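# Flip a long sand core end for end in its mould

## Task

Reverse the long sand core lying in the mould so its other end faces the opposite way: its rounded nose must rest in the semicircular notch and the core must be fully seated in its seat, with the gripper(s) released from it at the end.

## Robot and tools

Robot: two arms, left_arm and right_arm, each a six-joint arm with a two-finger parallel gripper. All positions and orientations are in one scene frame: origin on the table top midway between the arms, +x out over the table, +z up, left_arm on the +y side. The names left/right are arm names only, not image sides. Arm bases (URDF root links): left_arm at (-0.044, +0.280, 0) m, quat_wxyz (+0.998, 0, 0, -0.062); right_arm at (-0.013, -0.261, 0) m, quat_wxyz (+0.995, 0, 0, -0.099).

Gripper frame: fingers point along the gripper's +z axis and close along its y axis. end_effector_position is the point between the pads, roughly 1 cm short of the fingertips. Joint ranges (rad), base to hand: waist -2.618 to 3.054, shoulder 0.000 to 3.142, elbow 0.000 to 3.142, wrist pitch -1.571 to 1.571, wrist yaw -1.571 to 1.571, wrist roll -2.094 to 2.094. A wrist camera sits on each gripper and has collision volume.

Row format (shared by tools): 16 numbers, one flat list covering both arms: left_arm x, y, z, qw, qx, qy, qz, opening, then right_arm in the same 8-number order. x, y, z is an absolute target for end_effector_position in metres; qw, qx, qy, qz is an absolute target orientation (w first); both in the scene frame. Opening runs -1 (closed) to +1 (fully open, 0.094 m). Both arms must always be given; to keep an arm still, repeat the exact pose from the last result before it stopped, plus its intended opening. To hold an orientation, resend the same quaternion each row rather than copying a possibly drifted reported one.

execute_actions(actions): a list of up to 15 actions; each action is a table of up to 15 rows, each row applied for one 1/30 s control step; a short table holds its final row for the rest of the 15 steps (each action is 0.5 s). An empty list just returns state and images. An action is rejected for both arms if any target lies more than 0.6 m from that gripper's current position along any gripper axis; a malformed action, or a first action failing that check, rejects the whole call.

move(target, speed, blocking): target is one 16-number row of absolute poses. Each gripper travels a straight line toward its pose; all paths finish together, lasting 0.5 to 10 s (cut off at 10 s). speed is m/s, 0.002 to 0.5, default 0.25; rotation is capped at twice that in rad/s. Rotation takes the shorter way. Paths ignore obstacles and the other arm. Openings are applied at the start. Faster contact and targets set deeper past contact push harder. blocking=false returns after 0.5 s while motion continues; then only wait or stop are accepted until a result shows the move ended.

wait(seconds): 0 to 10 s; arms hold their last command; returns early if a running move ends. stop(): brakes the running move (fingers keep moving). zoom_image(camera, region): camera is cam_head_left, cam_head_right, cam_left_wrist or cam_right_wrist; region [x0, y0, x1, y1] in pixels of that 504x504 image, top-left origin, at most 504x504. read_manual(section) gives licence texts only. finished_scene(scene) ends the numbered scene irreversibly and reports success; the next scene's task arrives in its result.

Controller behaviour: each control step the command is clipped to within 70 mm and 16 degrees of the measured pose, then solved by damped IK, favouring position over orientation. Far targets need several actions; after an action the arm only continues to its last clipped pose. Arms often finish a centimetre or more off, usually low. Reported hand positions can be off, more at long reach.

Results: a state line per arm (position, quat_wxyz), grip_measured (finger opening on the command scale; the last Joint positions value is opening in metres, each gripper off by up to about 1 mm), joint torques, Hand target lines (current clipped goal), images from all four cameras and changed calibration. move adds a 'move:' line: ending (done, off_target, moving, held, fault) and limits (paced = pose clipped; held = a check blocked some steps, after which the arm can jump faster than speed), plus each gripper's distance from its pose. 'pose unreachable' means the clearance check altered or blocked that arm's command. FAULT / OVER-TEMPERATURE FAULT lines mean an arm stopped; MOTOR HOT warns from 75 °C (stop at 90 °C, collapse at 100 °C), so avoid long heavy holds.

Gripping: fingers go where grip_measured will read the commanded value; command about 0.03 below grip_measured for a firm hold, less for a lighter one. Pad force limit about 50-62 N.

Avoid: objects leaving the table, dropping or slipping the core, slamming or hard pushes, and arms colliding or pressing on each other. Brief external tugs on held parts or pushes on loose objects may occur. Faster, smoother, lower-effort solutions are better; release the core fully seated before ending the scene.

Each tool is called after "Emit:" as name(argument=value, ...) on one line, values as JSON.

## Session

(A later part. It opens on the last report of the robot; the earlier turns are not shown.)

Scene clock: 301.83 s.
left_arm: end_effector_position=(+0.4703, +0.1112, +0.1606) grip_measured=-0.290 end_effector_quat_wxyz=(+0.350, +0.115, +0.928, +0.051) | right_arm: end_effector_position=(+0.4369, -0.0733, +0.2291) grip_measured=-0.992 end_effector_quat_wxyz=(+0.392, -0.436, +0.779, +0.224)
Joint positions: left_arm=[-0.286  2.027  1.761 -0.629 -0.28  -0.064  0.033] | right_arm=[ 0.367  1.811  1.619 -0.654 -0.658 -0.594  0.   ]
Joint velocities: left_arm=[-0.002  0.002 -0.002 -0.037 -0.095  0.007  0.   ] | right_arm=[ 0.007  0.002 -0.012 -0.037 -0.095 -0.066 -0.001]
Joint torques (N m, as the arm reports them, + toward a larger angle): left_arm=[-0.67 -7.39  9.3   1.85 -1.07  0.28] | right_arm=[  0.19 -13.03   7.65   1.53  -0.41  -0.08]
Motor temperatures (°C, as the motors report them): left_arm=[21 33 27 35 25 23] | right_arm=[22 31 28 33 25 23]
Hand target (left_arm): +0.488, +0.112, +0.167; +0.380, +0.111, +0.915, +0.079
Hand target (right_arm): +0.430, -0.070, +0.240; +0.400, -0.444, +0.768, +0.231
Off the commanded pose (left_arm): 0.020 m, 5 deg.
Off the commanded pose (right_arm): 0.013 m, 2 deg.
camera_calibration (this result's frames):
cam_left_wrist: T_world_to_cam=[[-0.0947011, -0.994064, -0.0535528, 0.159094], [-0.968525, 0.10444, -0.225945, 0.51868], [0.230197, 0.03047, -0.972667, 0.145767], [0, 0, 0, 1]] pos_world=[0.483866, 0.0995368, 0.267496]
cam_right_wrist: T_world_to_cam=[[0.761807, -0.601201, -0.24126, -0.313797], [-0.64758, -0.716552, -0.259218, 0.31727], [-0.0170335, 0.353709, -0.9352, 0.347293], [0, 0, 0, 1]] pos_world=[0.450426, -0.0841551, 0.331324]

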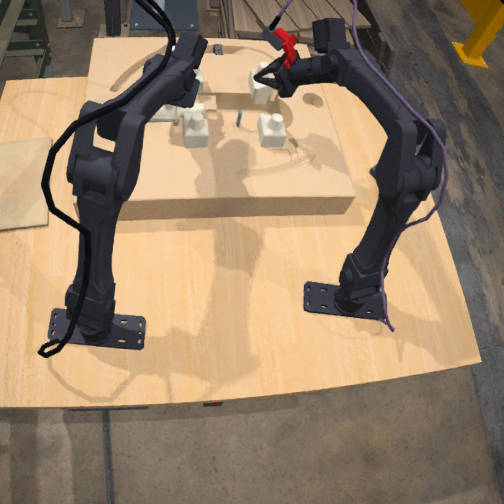

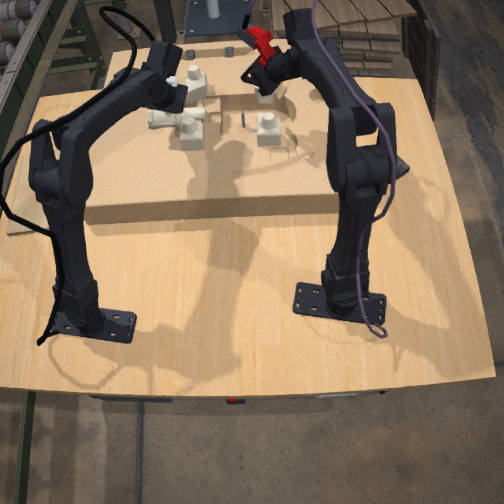

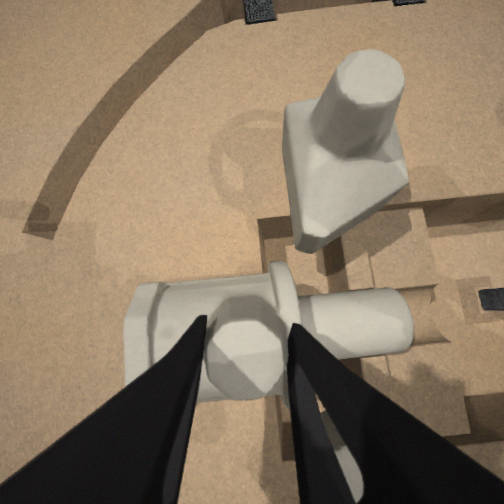

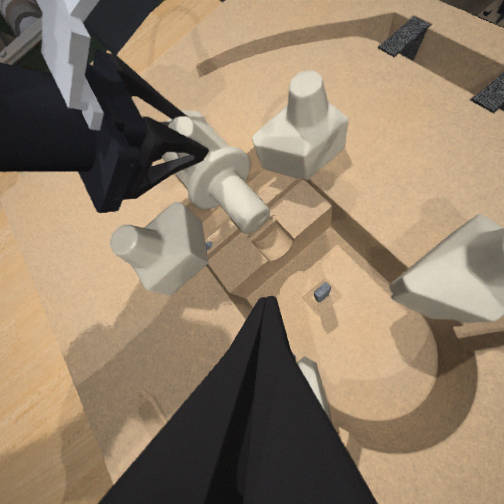

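Emit:
execute_actions(actions=[[[0.492,0.108,0.18,0.395,0.106,0.9112,0.06,-0.4,0.43,-0.07,0.24,0.3998,-0.4435,0.7681,0.2309,-1]],[[0.492,0.104,0.18,0.395,0.106,0.9112,0.06,-0.4,0.43,-0.07,0.24,0.3998,-0.4435,0.7681,0.2309,-1]],[[0.492,0.101,0.18,0.395,0.106,0.9112,0.06,-0.4,0.43,-0.07,0.24,0.3998,-0.4435,0.7681,0.2309,-1]]])

Emit:
zoom_image(camera="cam_right_wrist", region=[140, 90, 360, 300])

Scene clock: 303.77 s.
left_arm: end_effector_position=(+0.4695, +0.1100, +0.1621) grip_measured=-0.290 end_effector_quat_wxyz=(+0.350, +0.113, +0.928, +0.053) | right_arm: end_effector_position=(+0.4369, -0.0733, +0.2291) grip_measured=-0.992 end_effector_quat_wxyz=(+0.392, -0.436, +0.779, +0.224)
Joint positions: left_arm=[-0.292  2.027  1.766 -0.636 -0.289 -0.071  0.033] | right_arm=[ 0.367  1.811  1.619 -0.654 -0.658 -0.594  0.   ]
Joint velocities: left_arm=[ 0.012  0.007  0.022 -0.022  0.037 -0.11  -0.   ] | right_arm=[ 0.022 -0.017  0.002 -0.037 -0.022  0.007 -0.   ]
Joint torques (N m, as the arm reports them, + toward a larger angle): left_arm=[-1.26 -8.01 11.13  1.86 -0.69  0.05] | right_arm=[  0.26 -13.02   7.75   1.46  -0.43  -0.11]
Motor temperatures (°C, as the motors report them): left_arm=[21 33 27 35 25 23] | right_arm=[22 31 28 33 25 23]
Hand target (left_arm): +0.489, +0.102, +0.181; +0.394, +0.105, +0.911, +0.060
Hand target (right_arm): +0.430, -0.070, +0.240; +0.400, -0.444, +0.768, +0.231
Off the commanded pose (left_arm): 0.030 m, 6 deg.
Off the commanded pose (right_arm): 0.013 m, 2 deg.
camera_calibration (this result's frames):
cam_left_wrist: T_world_to_cam=[[-0.0893642, -0.994423, -0.0560173, 0.155878], [-0.968734, 0.0998498, -0.227122, 0.51916], [0.231449, 0.0339692, -0.972254, 0.146364], [0, 0, 0, 1]] pos_world=[0.482982, 0.0981984, 0.268948]
cam_right_wrist: T_world_to_cam=[[0.761807, -0.601201, -0.24126, -0.313797], [-0.64758, -0.716552, -0.259218, 0.31727], [-0.0170335, 0.353709, -0.9352, 0.347293], [0, 0, 0, 1]] pos_world=[0.450426, -0.0841551, 0.331324]

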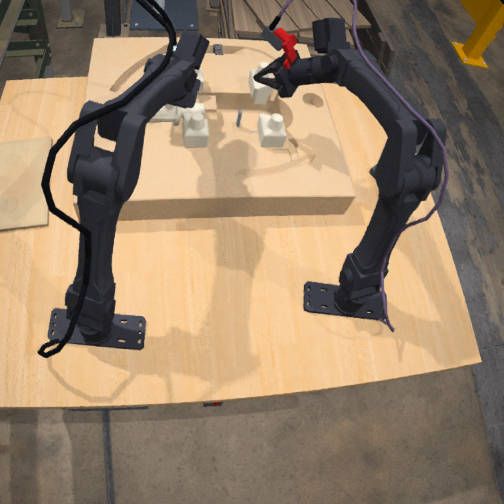

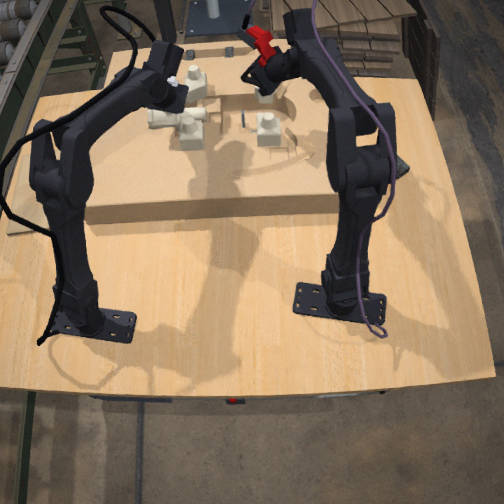

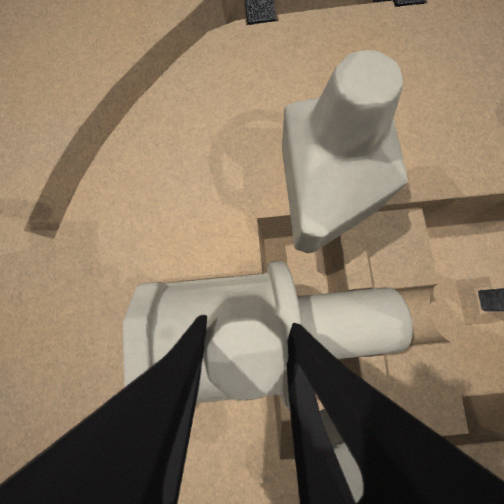

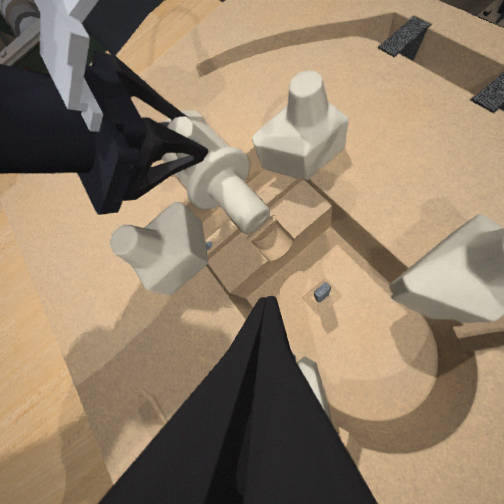

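Region (140, 90, 360, 300) of cam_right_wrist's 504x504 image, scaled by 2.291, with more detail than that image has; it fills the top 481 rows of this view, and the rest is white.

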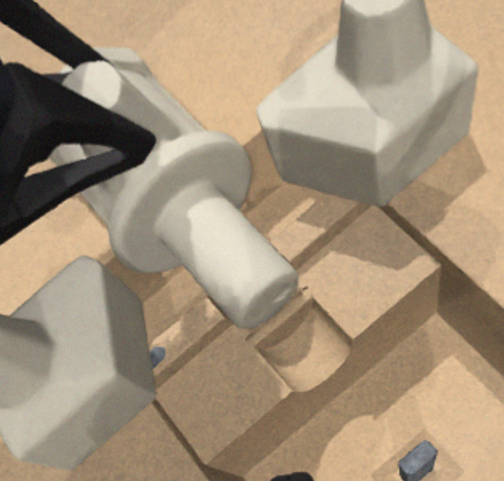

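Emit:
execute_actions(actions=[[[0.494,0.097,0.178,0.395,0.106,0.9112,0.06,-0.4,0.43,-0.07,0.24,0.3998,-0.4435,0.7681,0.2309,-1]],[[0.494,0.093,0.176,0.395,0.106,0.9112,0.06,-0.4,0.43,-0.07,0.24,0.3998,-0.4435,0.7681,0.2309,-1]],[[0.494,0.093,0.176,0.395,0.106,0.9112,0.06,-0.4,0.43,-0.07,0.24,0.3998,-0.4435,0.7681,0.2309,-1]]])

Emit:
zoom_image(camera="cam_right_wrist", region=[140, 90, 360, 300])

Scene clock: 305.43 s.
left_arm: end_effector_position=(+0.4698, +0.1080, +0.1634) grip_measured=-0.290 end_effector_quat_wxyz=(+0.348, +0.113, +0.929, +0.062) | right_arm: end_effector_position=(+0.4369, -0.0733, +0.2291) grip_measured=-0.992 end_effector_quat_wxyz=(+0.392, -0.436, +0.779, +0.224)
Joint positions: left_arm=[-0.302  2.041  1.795 -0.661 -0.311 -0.074  0.033] | right_arm=[ 0.367  1.811  1.619 -0.654 -0.658 -0.594  0.   ]
Joint velocities: left_arm=[-0.007 -0.017 -0.012  0.037  0.007  0.007  0.   ] | right_arm=[ 0.007 -0.012 -0.017 -0.007  0.022 -0.022  0.   ]
Joint torques (N m, as the arm reports them, + toward a larger angle): left_arm=[-1.77 -7.51 10.39  2.05 -0.58 -0.03] | right_arm=[  0.24 -13.09   7.49   1.55  -0.41  -0.07]
Motor temperatures (°C, as the motors report them): left_arm=[21 33 27 35 25 23] | right_arm=[22 31 28 33 25 23]
Hand target (left_arm): +0.490, +0.094, +0.177; +0.394, +0.105, +0.911, +0.060
Hand target (right_arm): +0.430, -0.070, +0.240; +0.400, -0.444, +0.768, +0.231
Off the commanded pose (left_arm): 0.031 m, 6 deg.
Off the commanded pose (right_arm): 0.013 m, 2 deg.
camera_calibration (this result's frames):
cam_left_wrist: T_world_to_cam=[[-0.0830463, -0.99382, -0.0736593, 0.153826], [-0.969926, 0.0975768, -0.222985, 0.520088], [0.228795, 0.052926, -0.972035, 0.146865], [0, 0, 0, 1]] pos_world=[0.48362, 0.0943534, 0.270061]
cam_right_wrist: T_world_to_cam=[[0.761807, -0.601201, -0.24126, -0.313797], [-0.64758, -0.716552, -0.259218, 0.31727], [-0.0170335, 0.353709, -0.9352, 0.347293], [0, 0, 0, 1]] pos_world=[0.450426, -0.0841551, 0.331324]

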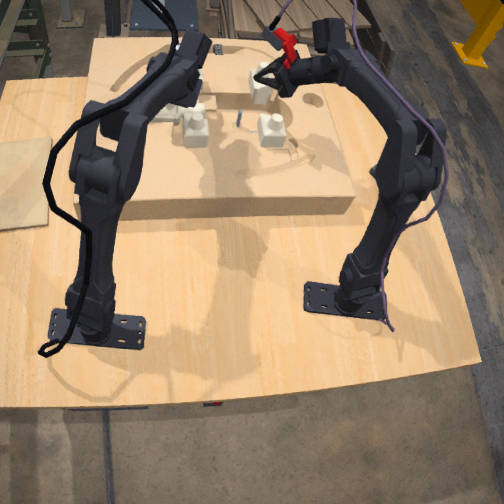

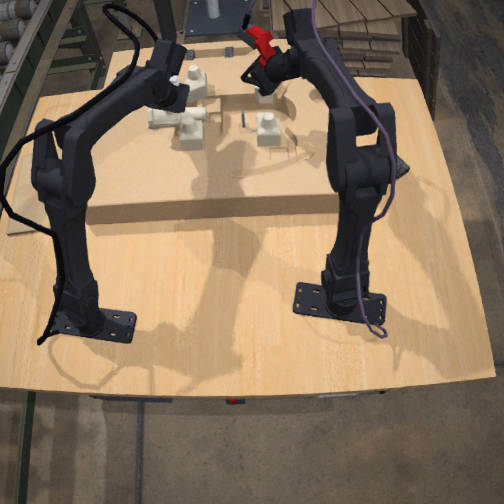

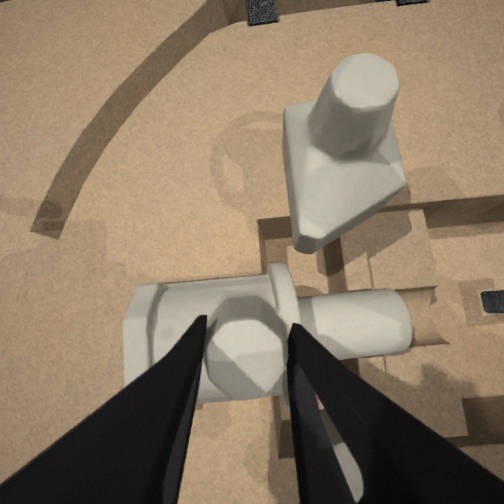

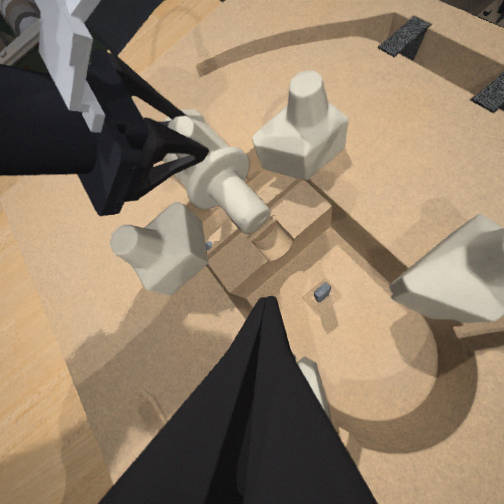

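Region (140, 90, 360, 300) of cam_right_wrist's 504x504 image, scaled by 2.291, with more detail than that image has; it fills the top 481 rows of this view, and the rest is white.

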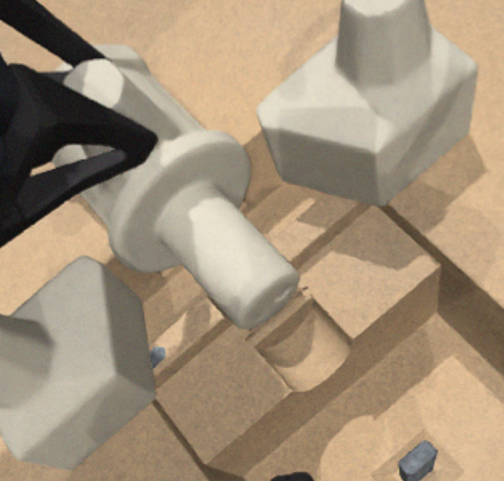

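Emit:
execute_actions(actions=[[[0.476,0.104,0.165,0.352,0.105,0.929,0.05,-0.4,0.43,-0.07,0.24,0.3998,-0.4435,0.7681,0.2309,-1]],[[0.474,0.106,0.163,0.35,0.105,0.93,0.045,-0.4,0.43,-0.07,0.24,0.3998,-0.4435,0.7681,0.2309,-1]],[[0.472,0.108,0.163,0.35,0.105,0.93,0.045,-0.15,0.43,-0.07,0.24,0.3998,-0.4435,0.7681,0.2309,-1]],[[0.472,0.108,0.163,0.35,0.105,0.93,0.045,-0.15,0.43,-0.07,0.24,0.3998,-0.4435,0.7681,0.2309,-1]]])

Emit:
zoom_image(camera="cam_right_wrist", region=[140, 90, 360, 300])

Scene clock: 307.97 s.
left_arm: end_effector_position=(+0.4707, +0.1116, +0.1612) grip_measured=-0.152 end_effector_quat_wxyz=(+0.343, +0.105, +0.932, +0.051) | right_arm: end_effector_position=(+0.4369, -0.0733, +0.2291) grip_measured=-0.992 end_effector_quat_wxyz=(+0.392, -0.436, +0.779, +0.224)
Joint positions: left_arm=[-0.287  2.042  1.795 -0.665 -0.284 -0.088  0.04 ] | right_arm=[ 0.367  1.811  1.619 -0.654 -0.658 -0.594  0.   ]
Joint velocities: left_arm=[-0.007 -0.007 -0.012 -0.007 -0.051 -0.007 -0.001] | right_arm=[ 0.017 -0.002 -0.002 -0.081 -0.037 -0.007  0.   ]
Joint torques (N m, as the arm reports them, + toward a larger angle): left_arm=[-0.35 -9.68  6.46  1.46 -0.09 -0.06] | right_arm=[  0.21 -13.07   7.59   1.49  -0.39  -0.08]
Motor temperatures (°C, as the motors report them): left_arm=[21 32 27 34 25 23] | right_arm=[22 31 28 33 25 23]
Hand target (left_arm): +0.472, +0.108, +0.163; +0.350, +0.105, +0.930, +0.045
Hand target (right_arm): +0.430, -0.070, +0.240; +0.400, -0.444, +0.768, +0.231
Off the commanded pose (left_arm): 0.004 m, 1 deg.
Off the commanded pose (right_arm): 0.013 m, 2 deg.
camera_calibration (this result's frames):
cam_left_wrist: T_world_to_cam=[[-0.0751495, -0.996088, -0.0464958, 0.149427], [-0.973506, 0.0833844, -0.212918, 0.521754], [0.215962, 0.0292633, -0.975963, 0.153572], [0, 0, 0, 1]] pos_world=[0.485994, 0.100842, 0.267919]
cam_right_wrist: T_world_to_cam=[[0.761807, -0.601201, -0.24126, -0.313797], [-0.64758, -0.716552, -0.259218, 0.31727], [-0.0170335, 0.353709, -0.9352, 0.347293], [0, 0, 0, 1]] pos_world=[0.450426, -0.0841551, 0.331324]

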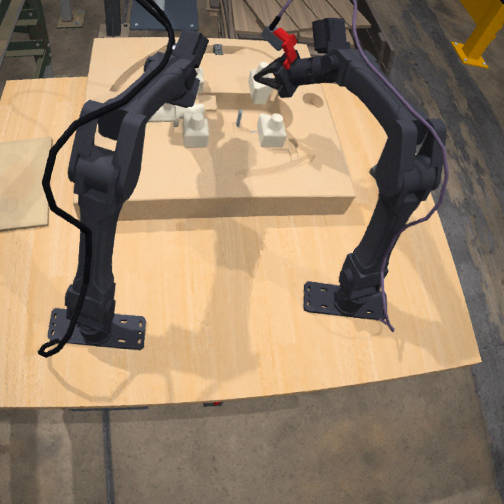

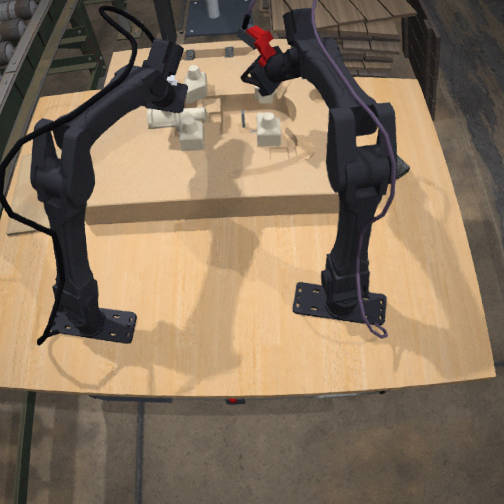

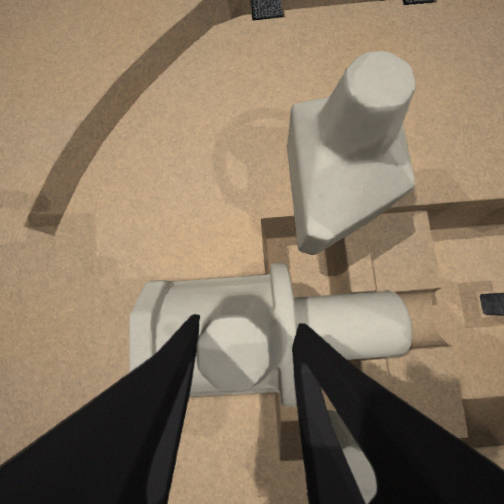

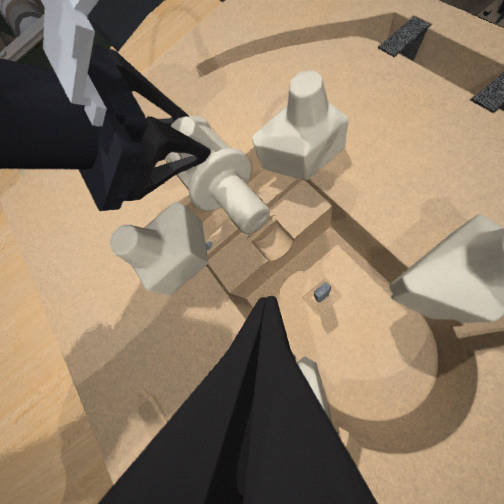

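Region (140, 90, 360, 300) of cam_right_wrist's 504x504 image, scaled by 2.291, with more detail than that image has; it fills the top 481 rows of this view, and the rest is white.

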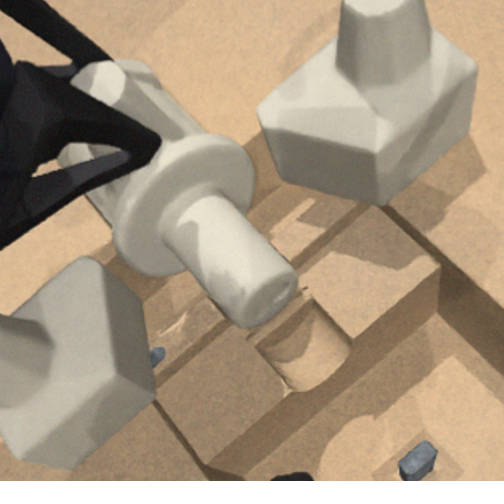

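Emit:
execute_actions(actions=[[[0.472,0.112,0.163,0.35,0.105,0.93,0.045,0.2,0.43,-0.07,0.24,0.3998,-0.4435,0.7681,0.2309,-1]],[[0.465,0.112,0.19,0.35,0.1,0.931,0.02,0.2,0.43,-0.07,0.24,0.3998,-0.4435,0.7681,0.2309,-1]],[[0.455,0.10,0.23,0.355,0.09,0.930,-0.023,0.2,0.43,-0.07,0.24,0.3998,-0.4435,0.7681,0.2309,-1]],[[0.455,0.09,0.24,0.355,0.09,0.930,-0.023,0.2,0.43,-0.07,0.24,0.3998,-0.4435,0.7681,0.2309,-1]],[[0.455,0.09,0.24,0.355,0.09,0.930,-0.023,0.2,0.43,-0.07,0.24,0.3998,-0.4435,0.7681,0.2309,-1]]])

Emit:
zoom_image(camera="cam_left_wrist", region=[90, 190, 400, 400])

Emit:
zoom_image(camera="cam_right_wrist", region=[140, 90, 360, 300])

Scene clock: 310.87 s.
left_arm: end_effector_position=(+0.4517, +0.0924, +0.2330) grip_measured=+0.198 end_effector_quat_wxyz=(+0.348, +0.093, +0.933, -0.023) | right_arm: end_effector_position=(+0.4369, -0.0733, +0.2291) grip_measured=-0.992 end_effector_quat_wxyz=(+0.392, -0.436, +0.779, +0.224)
Joint positions: left_arm=[-0.295  1.989  1.996 -0.881 -0.165 -0.161  0.056] | right_arm=[ 0.367  1.811  1.619 -0.654 -0.658 -0.594  0.   ]
Joint velocities: left_arm=[-0.012 -0.017 -0.017  0.007  0.037 -0.125 -0.001] | right_arm=[ 0.007 -0.002 -0.017 -0.022 -0.066  0.022 -0.   ]
Joint torques (N m, as the arm reports them, + toward a larger angle): left_arm=[-0.41 -8.46  9.8   1.31 -0.17 -0.09] | right_arm=[  0.26 -13.06   7.42   1.51  -0.42  -0.07]
Motor temperatures (°C, as the motors report them): left_arm=[21 32 27 34 25 23] | right_arm=[22 31 28 33 25 23]
Hand target (left_arm): +0.455, +0.090, +0.240; +0.355, +0.090, +0.930, -0.023
Hand target (right_arm): +0.430, -0.070, +0.240; +0.400, -0.444, +0.768, +0.231
Off the commanded pose (left_arm): 0.008 m, 1 deg.
Off the commanded pose (right_arm): 0.013 m, 2 deg.
camera_calibration (this result's frames):
cam_left_wrist: T_world_to_cam=[[-0.102467, -0.98961, 0.100855, 0.109702], [-0.972393, 0.0782811, -0.219827, 0.521717], [0.209648, -0.120596, -0.970311, 0.243764], [0, 0, 0, 1]] pos_world=[0.46745, 0.0971182, 0.34015]
cam_right_wrist: T_world_to_cam=[[0.761807, -0.601201, -0.24126, -0.313797], [-0.64758, -0.716552, -0.259218, 0.31727], [-0.0170335, 0.353709, -0.9352, 0.347293], [0, 0, 0, 1]] pos_world=[0.450426, -0.0841551, 0.331324]

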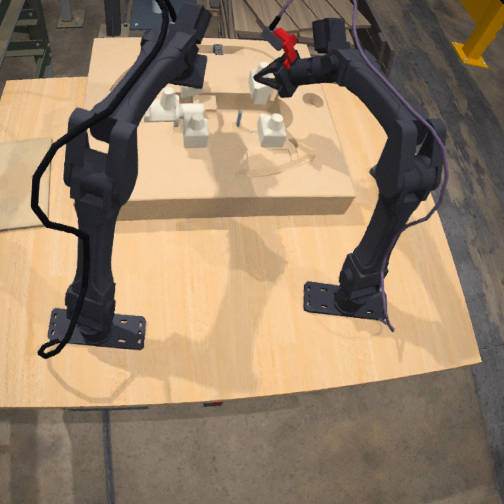

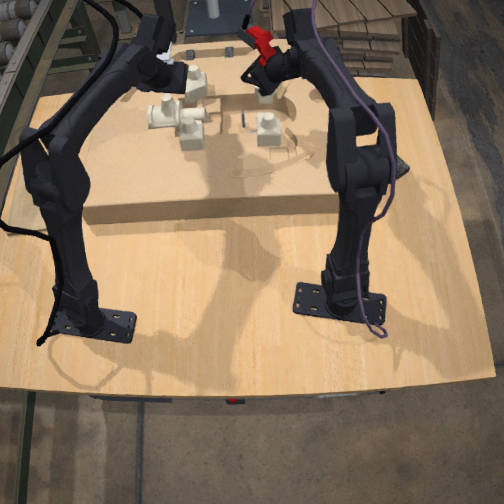

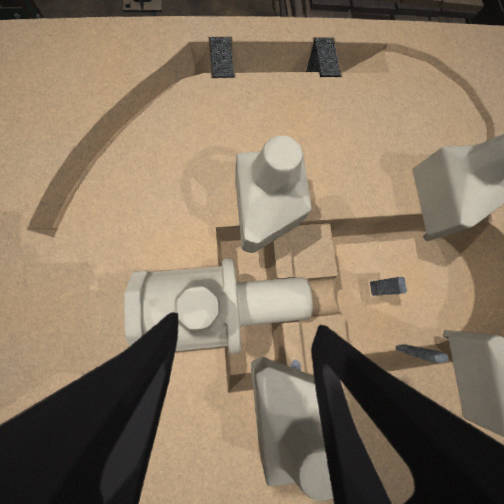

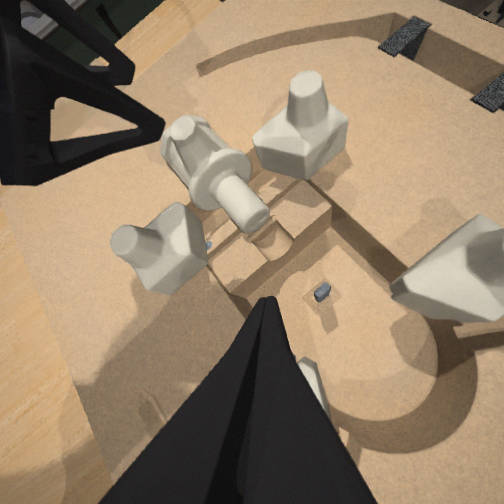

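Region (90, 190, 400, 400) of cam_left_wrist's 504x504 image, scaled by 1.626, with more detail than that image has; it fills the top 341 rows of this view, and the rest is white.

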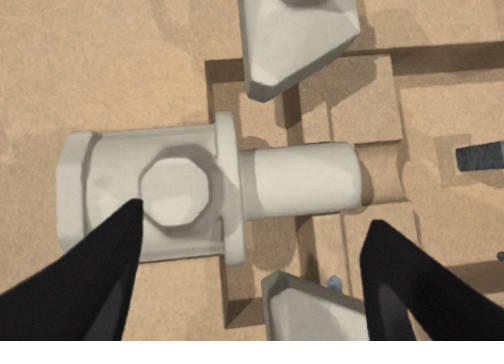

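Region (140, 90, 360, 300) of cam_right_wrist's 504x504 image, scaled by 2.291, with more detail than that image has; it fills the top 481 rows of this view, and the rest is white.

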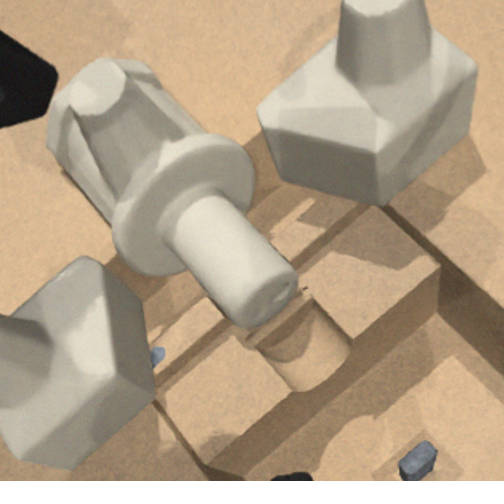

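Emit:
move(target=[0.45,0.175,0.2,0.355,0.09,0.930,-0.023,0.6,0.43,-0.07,0.24,0.3998,-0.4435,0.7681,0.2309,-1], speed=0.12)

Emit:
zoom_image(camera="cam_left_wrist", region=[150, 180, 460, 420])

Scene clock: 312.70 s.
left_arm: end_effector_position=(+0.4538, +0.1751, +0.1870) grip_measured=+0.598 end_effector_quat_wxyz=(+0.341, +0.088, +0.936, -0.017) | right_arm: end_effector_position=(+0.4370, -0.0733, +0.2290) grip_measured=-0.992 end_effector_quat_wxyz=(+0.392, -0.436, +0.779, +0.224)
Joint positions: left_arm=[-0.105  1.871  1.659 -0.664 -0.053 -0.021  0.075] | right_arm=[ 0.367  1.811  1.619 -0.654 -0.658 -0.594  0.   ]
Joint velocities: left_arm=[ 0.007 -0.002 -0.012 -0.066  0.037 -0.066 -0.   ] | right_arm=[-0.007  0.002  0.002 -0.066 -0.007  0.022 -0.001]
Joint torques (N m, as the arm reports them, + toward a larger angle): left_arm=[  0.03 -10.46   5.74   1.44   0.06   0.05] | right_arm=[  0.3  -13.15   7.55   1.49  -0.41  -0.08]
Motor temperatures (°C, as the motors report them): left_arm=[21 32 27 34 25 23] | right_arm=[22 31 28 33 25 23]
Hand target (left_arm): +0.451, +0.175, +0.200; +0.356, +0.091, +0.930, -0.021
Hand target (right_arm): +0.430, -0.070, +0.240; +0.400, -0.444, +0.768, +0.231
Off the commanded pose (left_arm): 0.013 m, 2 deg.
Off the commanded pose (right_arm): 0.013 m, 2 deg.
move: off_target (left_arm, right_arm)
camera_calibration (this result's frames):
cam_left_wrist: T_world_to_cam=[[-0.088797, -0.99164, 0.0936278, 0.191829], [-0.976654, 0.0682226, -0.203697, 0.507808], [0.195607, -0.10953, -0.974547, 0.213914], [0, 0, 0, 1]] pos_world=[0.471143, 0.179011, 0.293947]
cam_right_wrist: T_world_to_cam=[[0.761667, -0.601462, -0.241054, -0.313866], [-0.647748, -0.716461, -0.259047, 0.317292], [-0.0168993, 0.35345, -0.935301, 0.347227], [0, 0, 0, 1]] pos_world=[0.450455, -0.0841781, 0.331296]

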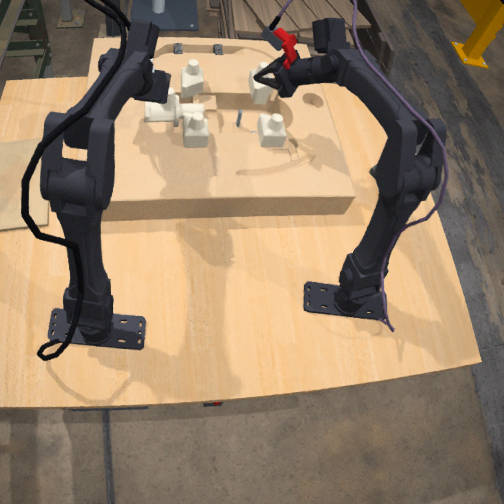

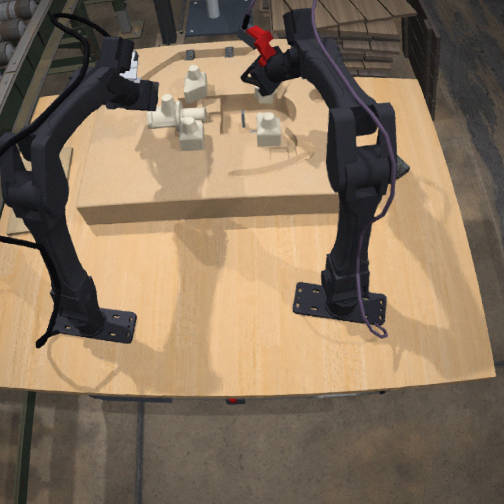

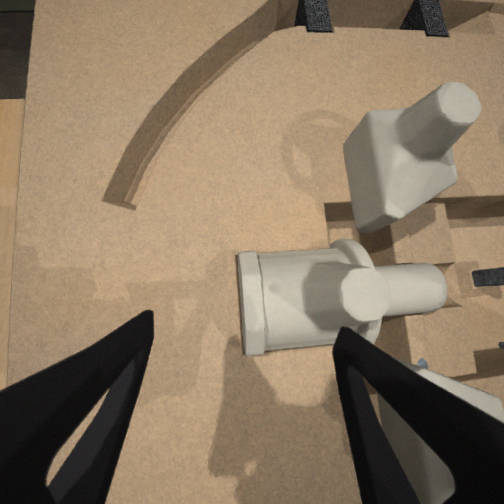

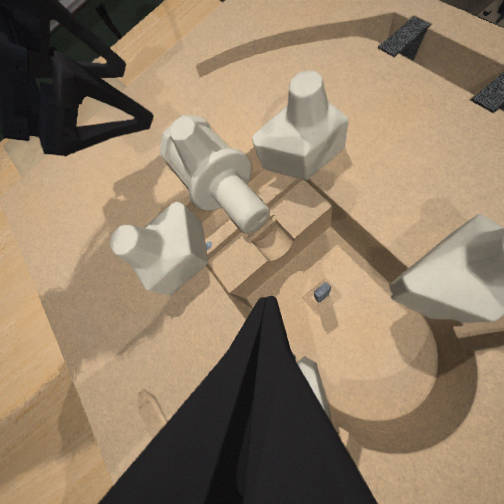

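Region (150, 180, 460, 420) of cam_left_wrist's 504x504 image, scaled by 1.626, with more detail than that image has; it fills the top 390 rows of this view, and the rest is white.

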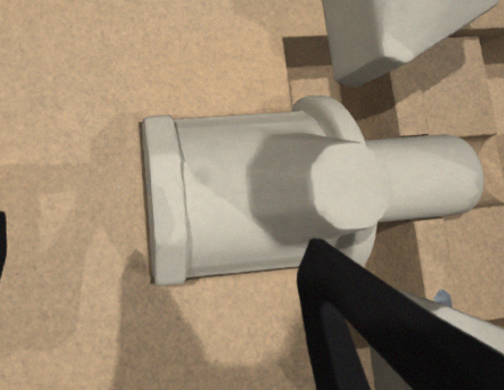

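Emit:
move(target=[0.45,0.175,0.2,0.355,0.09,0.930,-0.023,0.6,0.468,0.046,0.18,0.2884,-0.5049,0.7925,0.1838,-1], speed=0.12)

Scene clock: 315.07 s.
left_arm: end_effector_position=(+0.4539, +0.1743, +0.1873) grip_measured=+0.598 end_effector_quat_wxyz=(+0.341, +0.089, +0.936, -0.019) | right_arm: end_effector_position=(+0.4659, +0.0448, +0.1664) grip_measured=-0.992 end_effector_quat_wxyz=(+0.276, -0.506, +0.796, +0.183)
Joint positions: left_arm=[-0.105  1.871  1.659 -0.663 -0.05  -0.02   0.075] | right_arm=[ 0.637  2.296  2.253 -0.982 -0.422 -0.574  0.   ]
Joint velocities: left_arm=[-0.012  0.007 -0.012  0.037 -0.066 -0.007 -0.001] | right_arm=[ 0.022 -0.002  0.017 -0.066 -0.022  0.007 -0.   ]
Joint torques (N m, as the arm reports them, + toward a larger angle): left_arm=[  0.07 -10.67   5.39   1.45   0.02   0.02] | right_arm=[  0.09 -15.73   9.79   1.36  -0.17   0.04]
Motor temperatures (°C, as the motors report them): left_arm=[21 32 27 33 25 23] | right_arm=[22 31 28 33 25 23]
Hand target (left_arm): +0.450, +0.175, +0.200; +0.355, +0.090, +0.930, -0.022
Hand target (right_arm): +0.468, +0.046, +0.179; +0.287, -0.505, +0.793, +0.183
Off the commanded pose (left_arm): 0.013 m, 2 deg.
Off the commanded pose (right_arm): 0.014 m, 1 deg.
move: off_target (left_arm, right_arm)
camera_calibration (this result's frames):
cam_left_wrist: T_world_to_cam=[[-0.0918841, -0.991108, 0.0962383, 0.191915], [-0.976261, 0.0706251, -0.20476, 0.507652], [0.196143, -0.112768, -0.97407, 0.214246], [0, 0, 0, 1]] pos_world=[0.471212, 0.178516, 0.294167]
cam_right_wrist: T_world_to_cam=[[0.800142, -0.562901, -0.20716, -0.305208], [-0.57622, -0.81728, -0.00487655, 0.333341], [-0.166563, 0.123272, -0.978295, 0.334564], [0, 0, 0, 1]] pos_world=[0.492014, 0.0593891, 0.265701]

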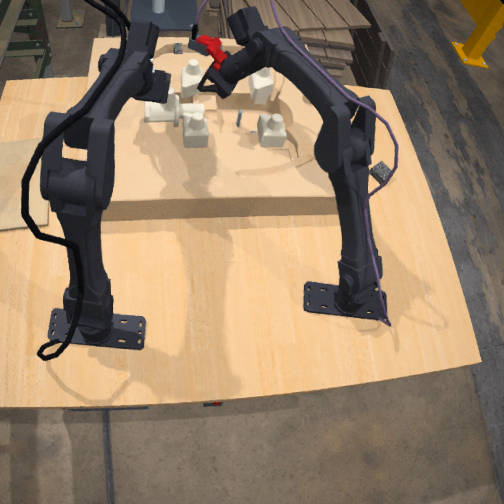

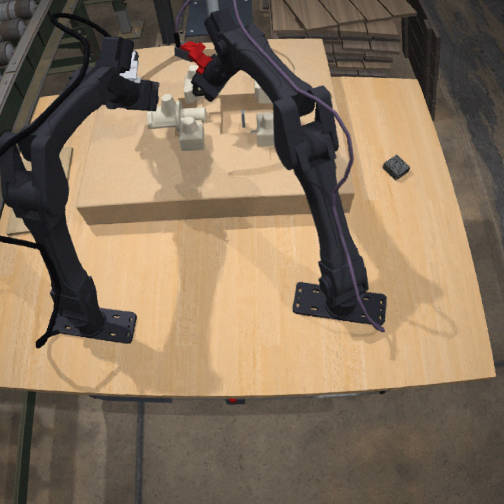

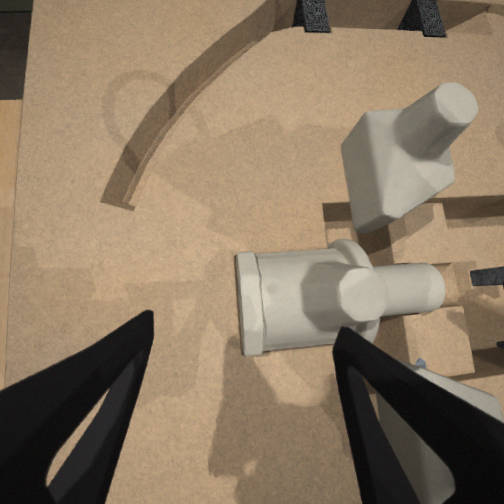

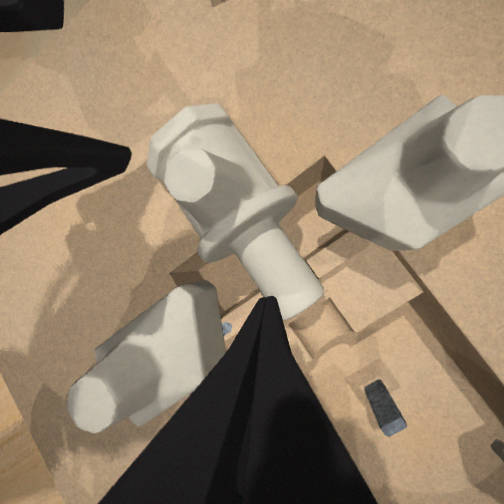

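Emit:
zoom_image(camera="cam_right_wrist", region=[190, 170, 390, 370])

Region (190, 170, 390, 370) of cam_right_wrist's 504x504 image, scaled by 2.520, with more detail than that image has.

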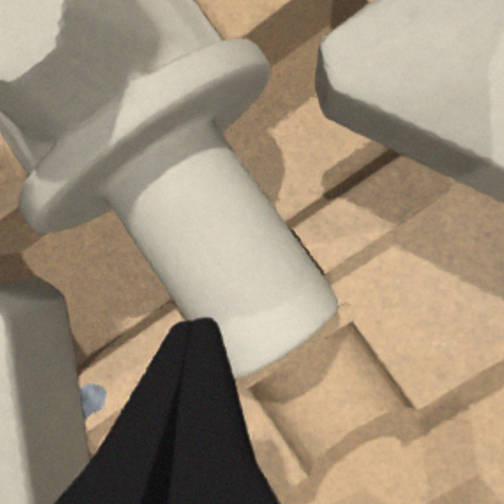

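Emit:
execute_actions(actions=[[[0.45,0.175,0.2,0.355,0.09,0.930,-0.023,0.6,0.471,0.046,0.165,0.2884,-0.5049,0.7925,0.1838,-1]],[[0.45,0.175,0.2,0.355,0.09,0.930,-0.023,0.6,0.472,0.046,0.152,0.2884,-0.5049,0.7925,0.1838,-1]],[[0.45,0.175,0.2,0.355,0.09,0.930,-0.023,0.6,0.472,0.047,0.142,0.2884,-0.5049,0.7925,0.1838,-1]],[[0.45,0.175,0.2,0.355,0.09,0.930,-0.023,0.6,0.472,0.047,0.142,0.2884,-0.5049,0.7925,0.1838,-1]]])

Scene clock: 317.40 s.
left_arm: end_effector_position=(+0.4539, +0.1743, +0.1873) grip_measured=+0.598 end_effector_quat_wxyz=(+0.341, +0.089, +0.936, -0.019) | right_arm: end_effector_position=(+0.4684, +0.0459, +0.1322) grip_measured=-0.992 end_effector_quat_wxyz=(+0.273, -0.506, +0.798, +0.183)
Joint positions: left_arm=[-0.105  1.871  1.659 -0.663 -0.049 -0.02   0.075] | right_arm=[ 0.637  2.296  2.119 -0.857 -0.421 -0.574  0.   ]
Joint velocities: left_arm=[ 0.002 -0.002  0.002  0.022 -0.022 -0.037 -0.   ] | right_arm=[-0.007 -0.002 -0.002  0.081 -0.007 -0.037 -0.001]
Joint torques (N m, as the arm reports them, + toward a larger angle): left_arm=[  0.14 -10.57   5.43   1.44   0.04   0.02] | right_arm=[ -0.28 -16.58   7.34   1.59  -0.21   0.02]
Motor temperatures (°C, as the motors report them): left_arm=[21 32 27 33 25 23] | right_arm=[22 32 28 33 25 23]
Hand target (left_arm): +0.450, +0.175, +0.200; +0.355, +0.090, +0.930, -0.023
Hand target (right_arm): +0.472, +0.047, +0.142; +0.288, -0.505, +0.792, +0.184
Off the commanded pose (left_arm): 0.013 m, 2 deg.
Off the commanded pose (right_arm): 0.011 m, 2 deg.
camera_calibration (this result's frames):
cam_left_wrist: T_world_to_cam=[[-0.0921201, -0.991058, 0.096527, 0.191893], [-0.976257, 0.0708054, -0.204716, 0.507601], [0.196051, -0.113094, -0.97405, 0.214333], [0, 0, 0, 1]] pos_world=[0.471207, 0.178476, 0.294162]
cam_right_wrist: T_world_to_cam=[[0.798536, -0.564015, -0.210301, -0.312504], [-0.576551, -0.817059, 0.00207576, 0.33471], [-0.172999, 0.119592, -0.977635, 0.304498], [0, 0, 0, 1]] pos_world=[0.495201, 0.0608051, 0.231273]

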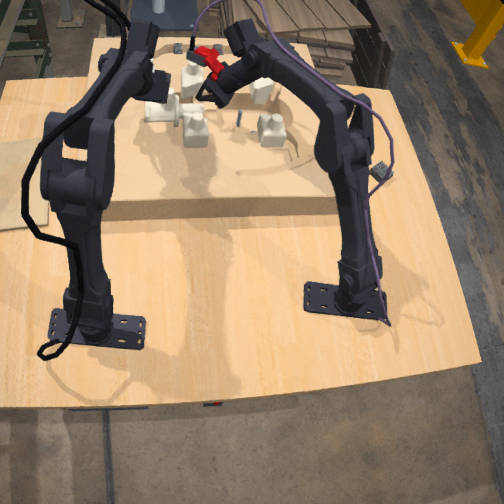

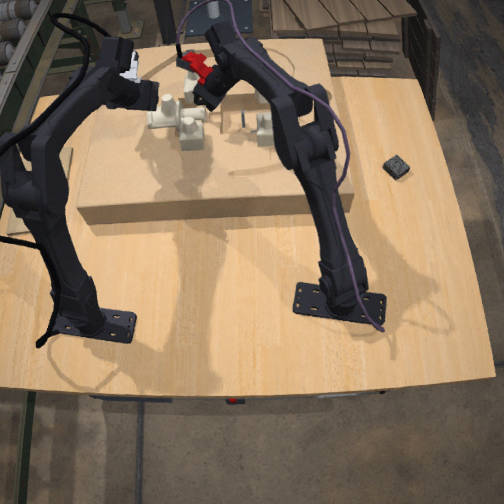

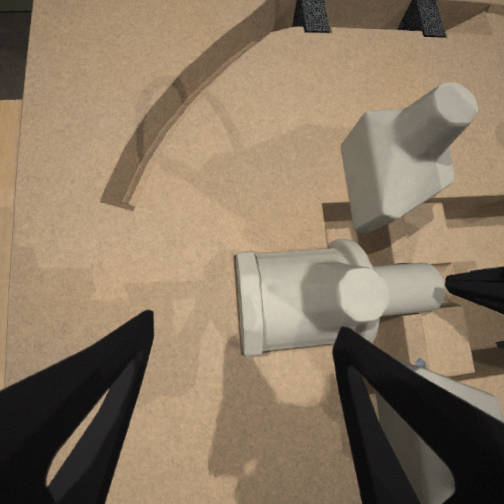

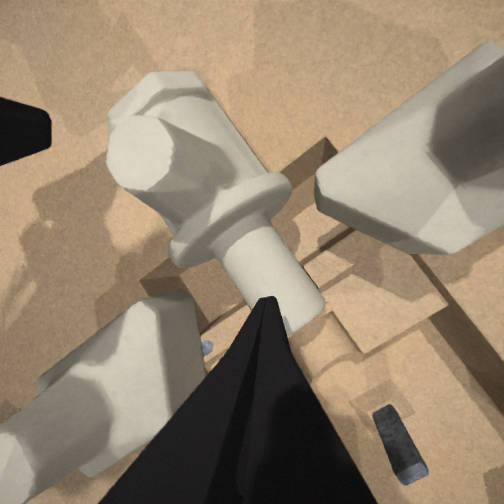

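Emit:
execute_actions(actions=[[[0.45,0.175,0.2,0.355,0.09,0.930,-0.023,0.6,0.474,0.052,0.135,0.2884,-0.5049,0.7925,0.1838,-1]],[[0.45,0.175,0.2,0.355,0.09,0.930,-0.023,0.6,0.474,0.053,0.125,0.2884,-0.5049,0.7925,0.1838,-1]],[[0.45,0.175,0.2,0.355,0.09,0.930,-0.023,0.6,0.474,0.054,0.115,0.2884,-0.5049,0.7925,0.1838,-1]],[[0.45,0.175,0.2,0.355,0.09,0.930,-0.023,0.6,0.474,0.054,0.115,0.2884,-0.5049,0.7925,0.1838,-1]]])

Scene clock: 319.63 s.
left_arm: end_effector_position=(+0.4539, +0.1743, +0.1873) grip_measured=+0.598 end_effector_quat_wxyz=(+0.341, +0.089, +0.936, -0.019) | right_arm: end_effector_position=(+0.4744, +0.0489, +0.1139) grip_measured=-0.992 end_effector_quat_wxyz=(+0.283, -0.504, +0.796, +0.182)
Joint positions: left_arm=[-0.105  1.871  1.659 -0.663 -0.049 -0.02   0.075] | right_arm=[ 0.639  2.304  2.051 -0.757 -0.418 -0.568  0.   ]
Joint velocities: left_arm=[-0.017  0.002 -0.007  0.007 -0.051  0.081 -0.   ] | right_arm=[ 0.007 -0.007 -0.017  0.037  0.037 -0.037 -0.   ]
Joint torques (N m, as the arm reports them, + toward a larger angle): left_arm=[  0.13 -10.64   5.46   1.43   0.02   0.01] | right_arm=[  0.85 -15.67   7.03   1.61  -0.18   0.08]
Motor temperatures (°C, as the motors report them): left_arm=[21 32 27 33 25 23] | right_arm=[22 32 28 33 25 23]
Hand target (left_arm): +0.450, +0.175, +0.200; +0.355, +0.090, +0.930, -0.023
Hand target (right_arm): +0.474, +0.054, +0.115; +0.288, -0.505, +0.793, +0.184
Off the commanded pose (left_arm): 0.013 m, 2 deg.
Off the commanded pose (right_arm): 0.005 m, 1 deg.
camera_calibration (this result's frames):
cam_left_wrist: T_world_to_cam=[[-0.0921201, -0.991058, 0.096527, 0.191893], [-0.976257, 0.0708054, -0.204716, 0.507601], [0.196051, -0.113094, -0.97405, 0.214333], [0, 0, 0, 1]] pos_world=[0.471207, 0.178476, 0.294162]
cam_right_wrist: T_world_to_cam=[[0.799153, -0.566549, -0.200941, -0.320706], [-0.580912, -0.813813, -0.0157884, 0.344615], [-0.154584, 0.129347, -0.979476, 0.278277], [0, 0, 0, 1]] pos_world=[0.499501, 0.0627623, 0.213564]

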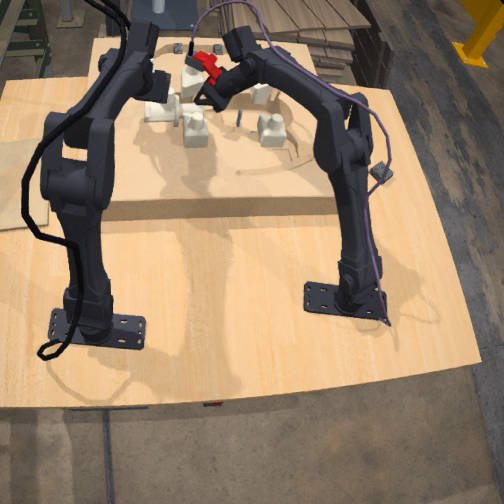

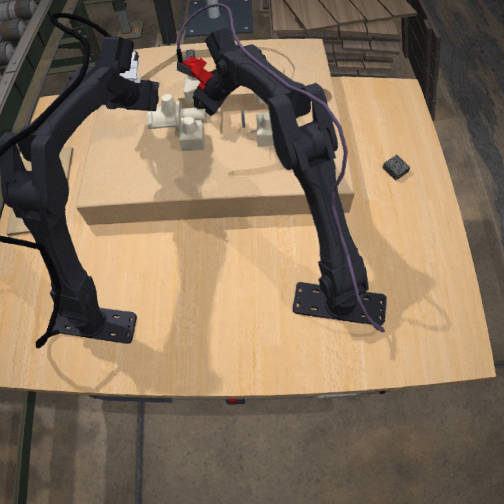

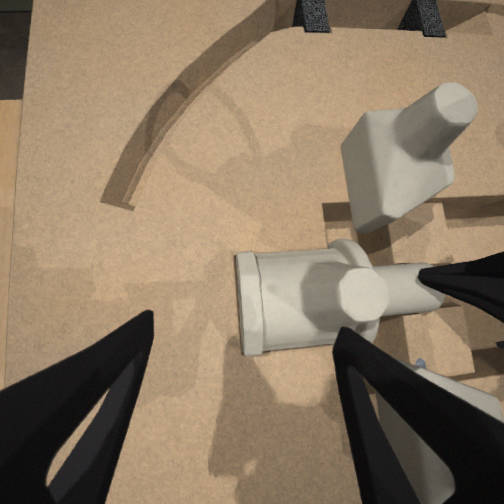

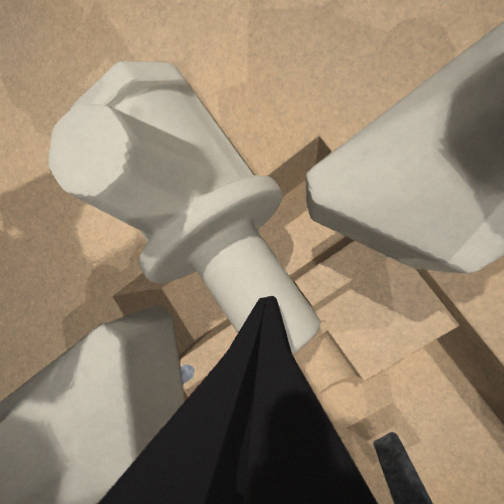

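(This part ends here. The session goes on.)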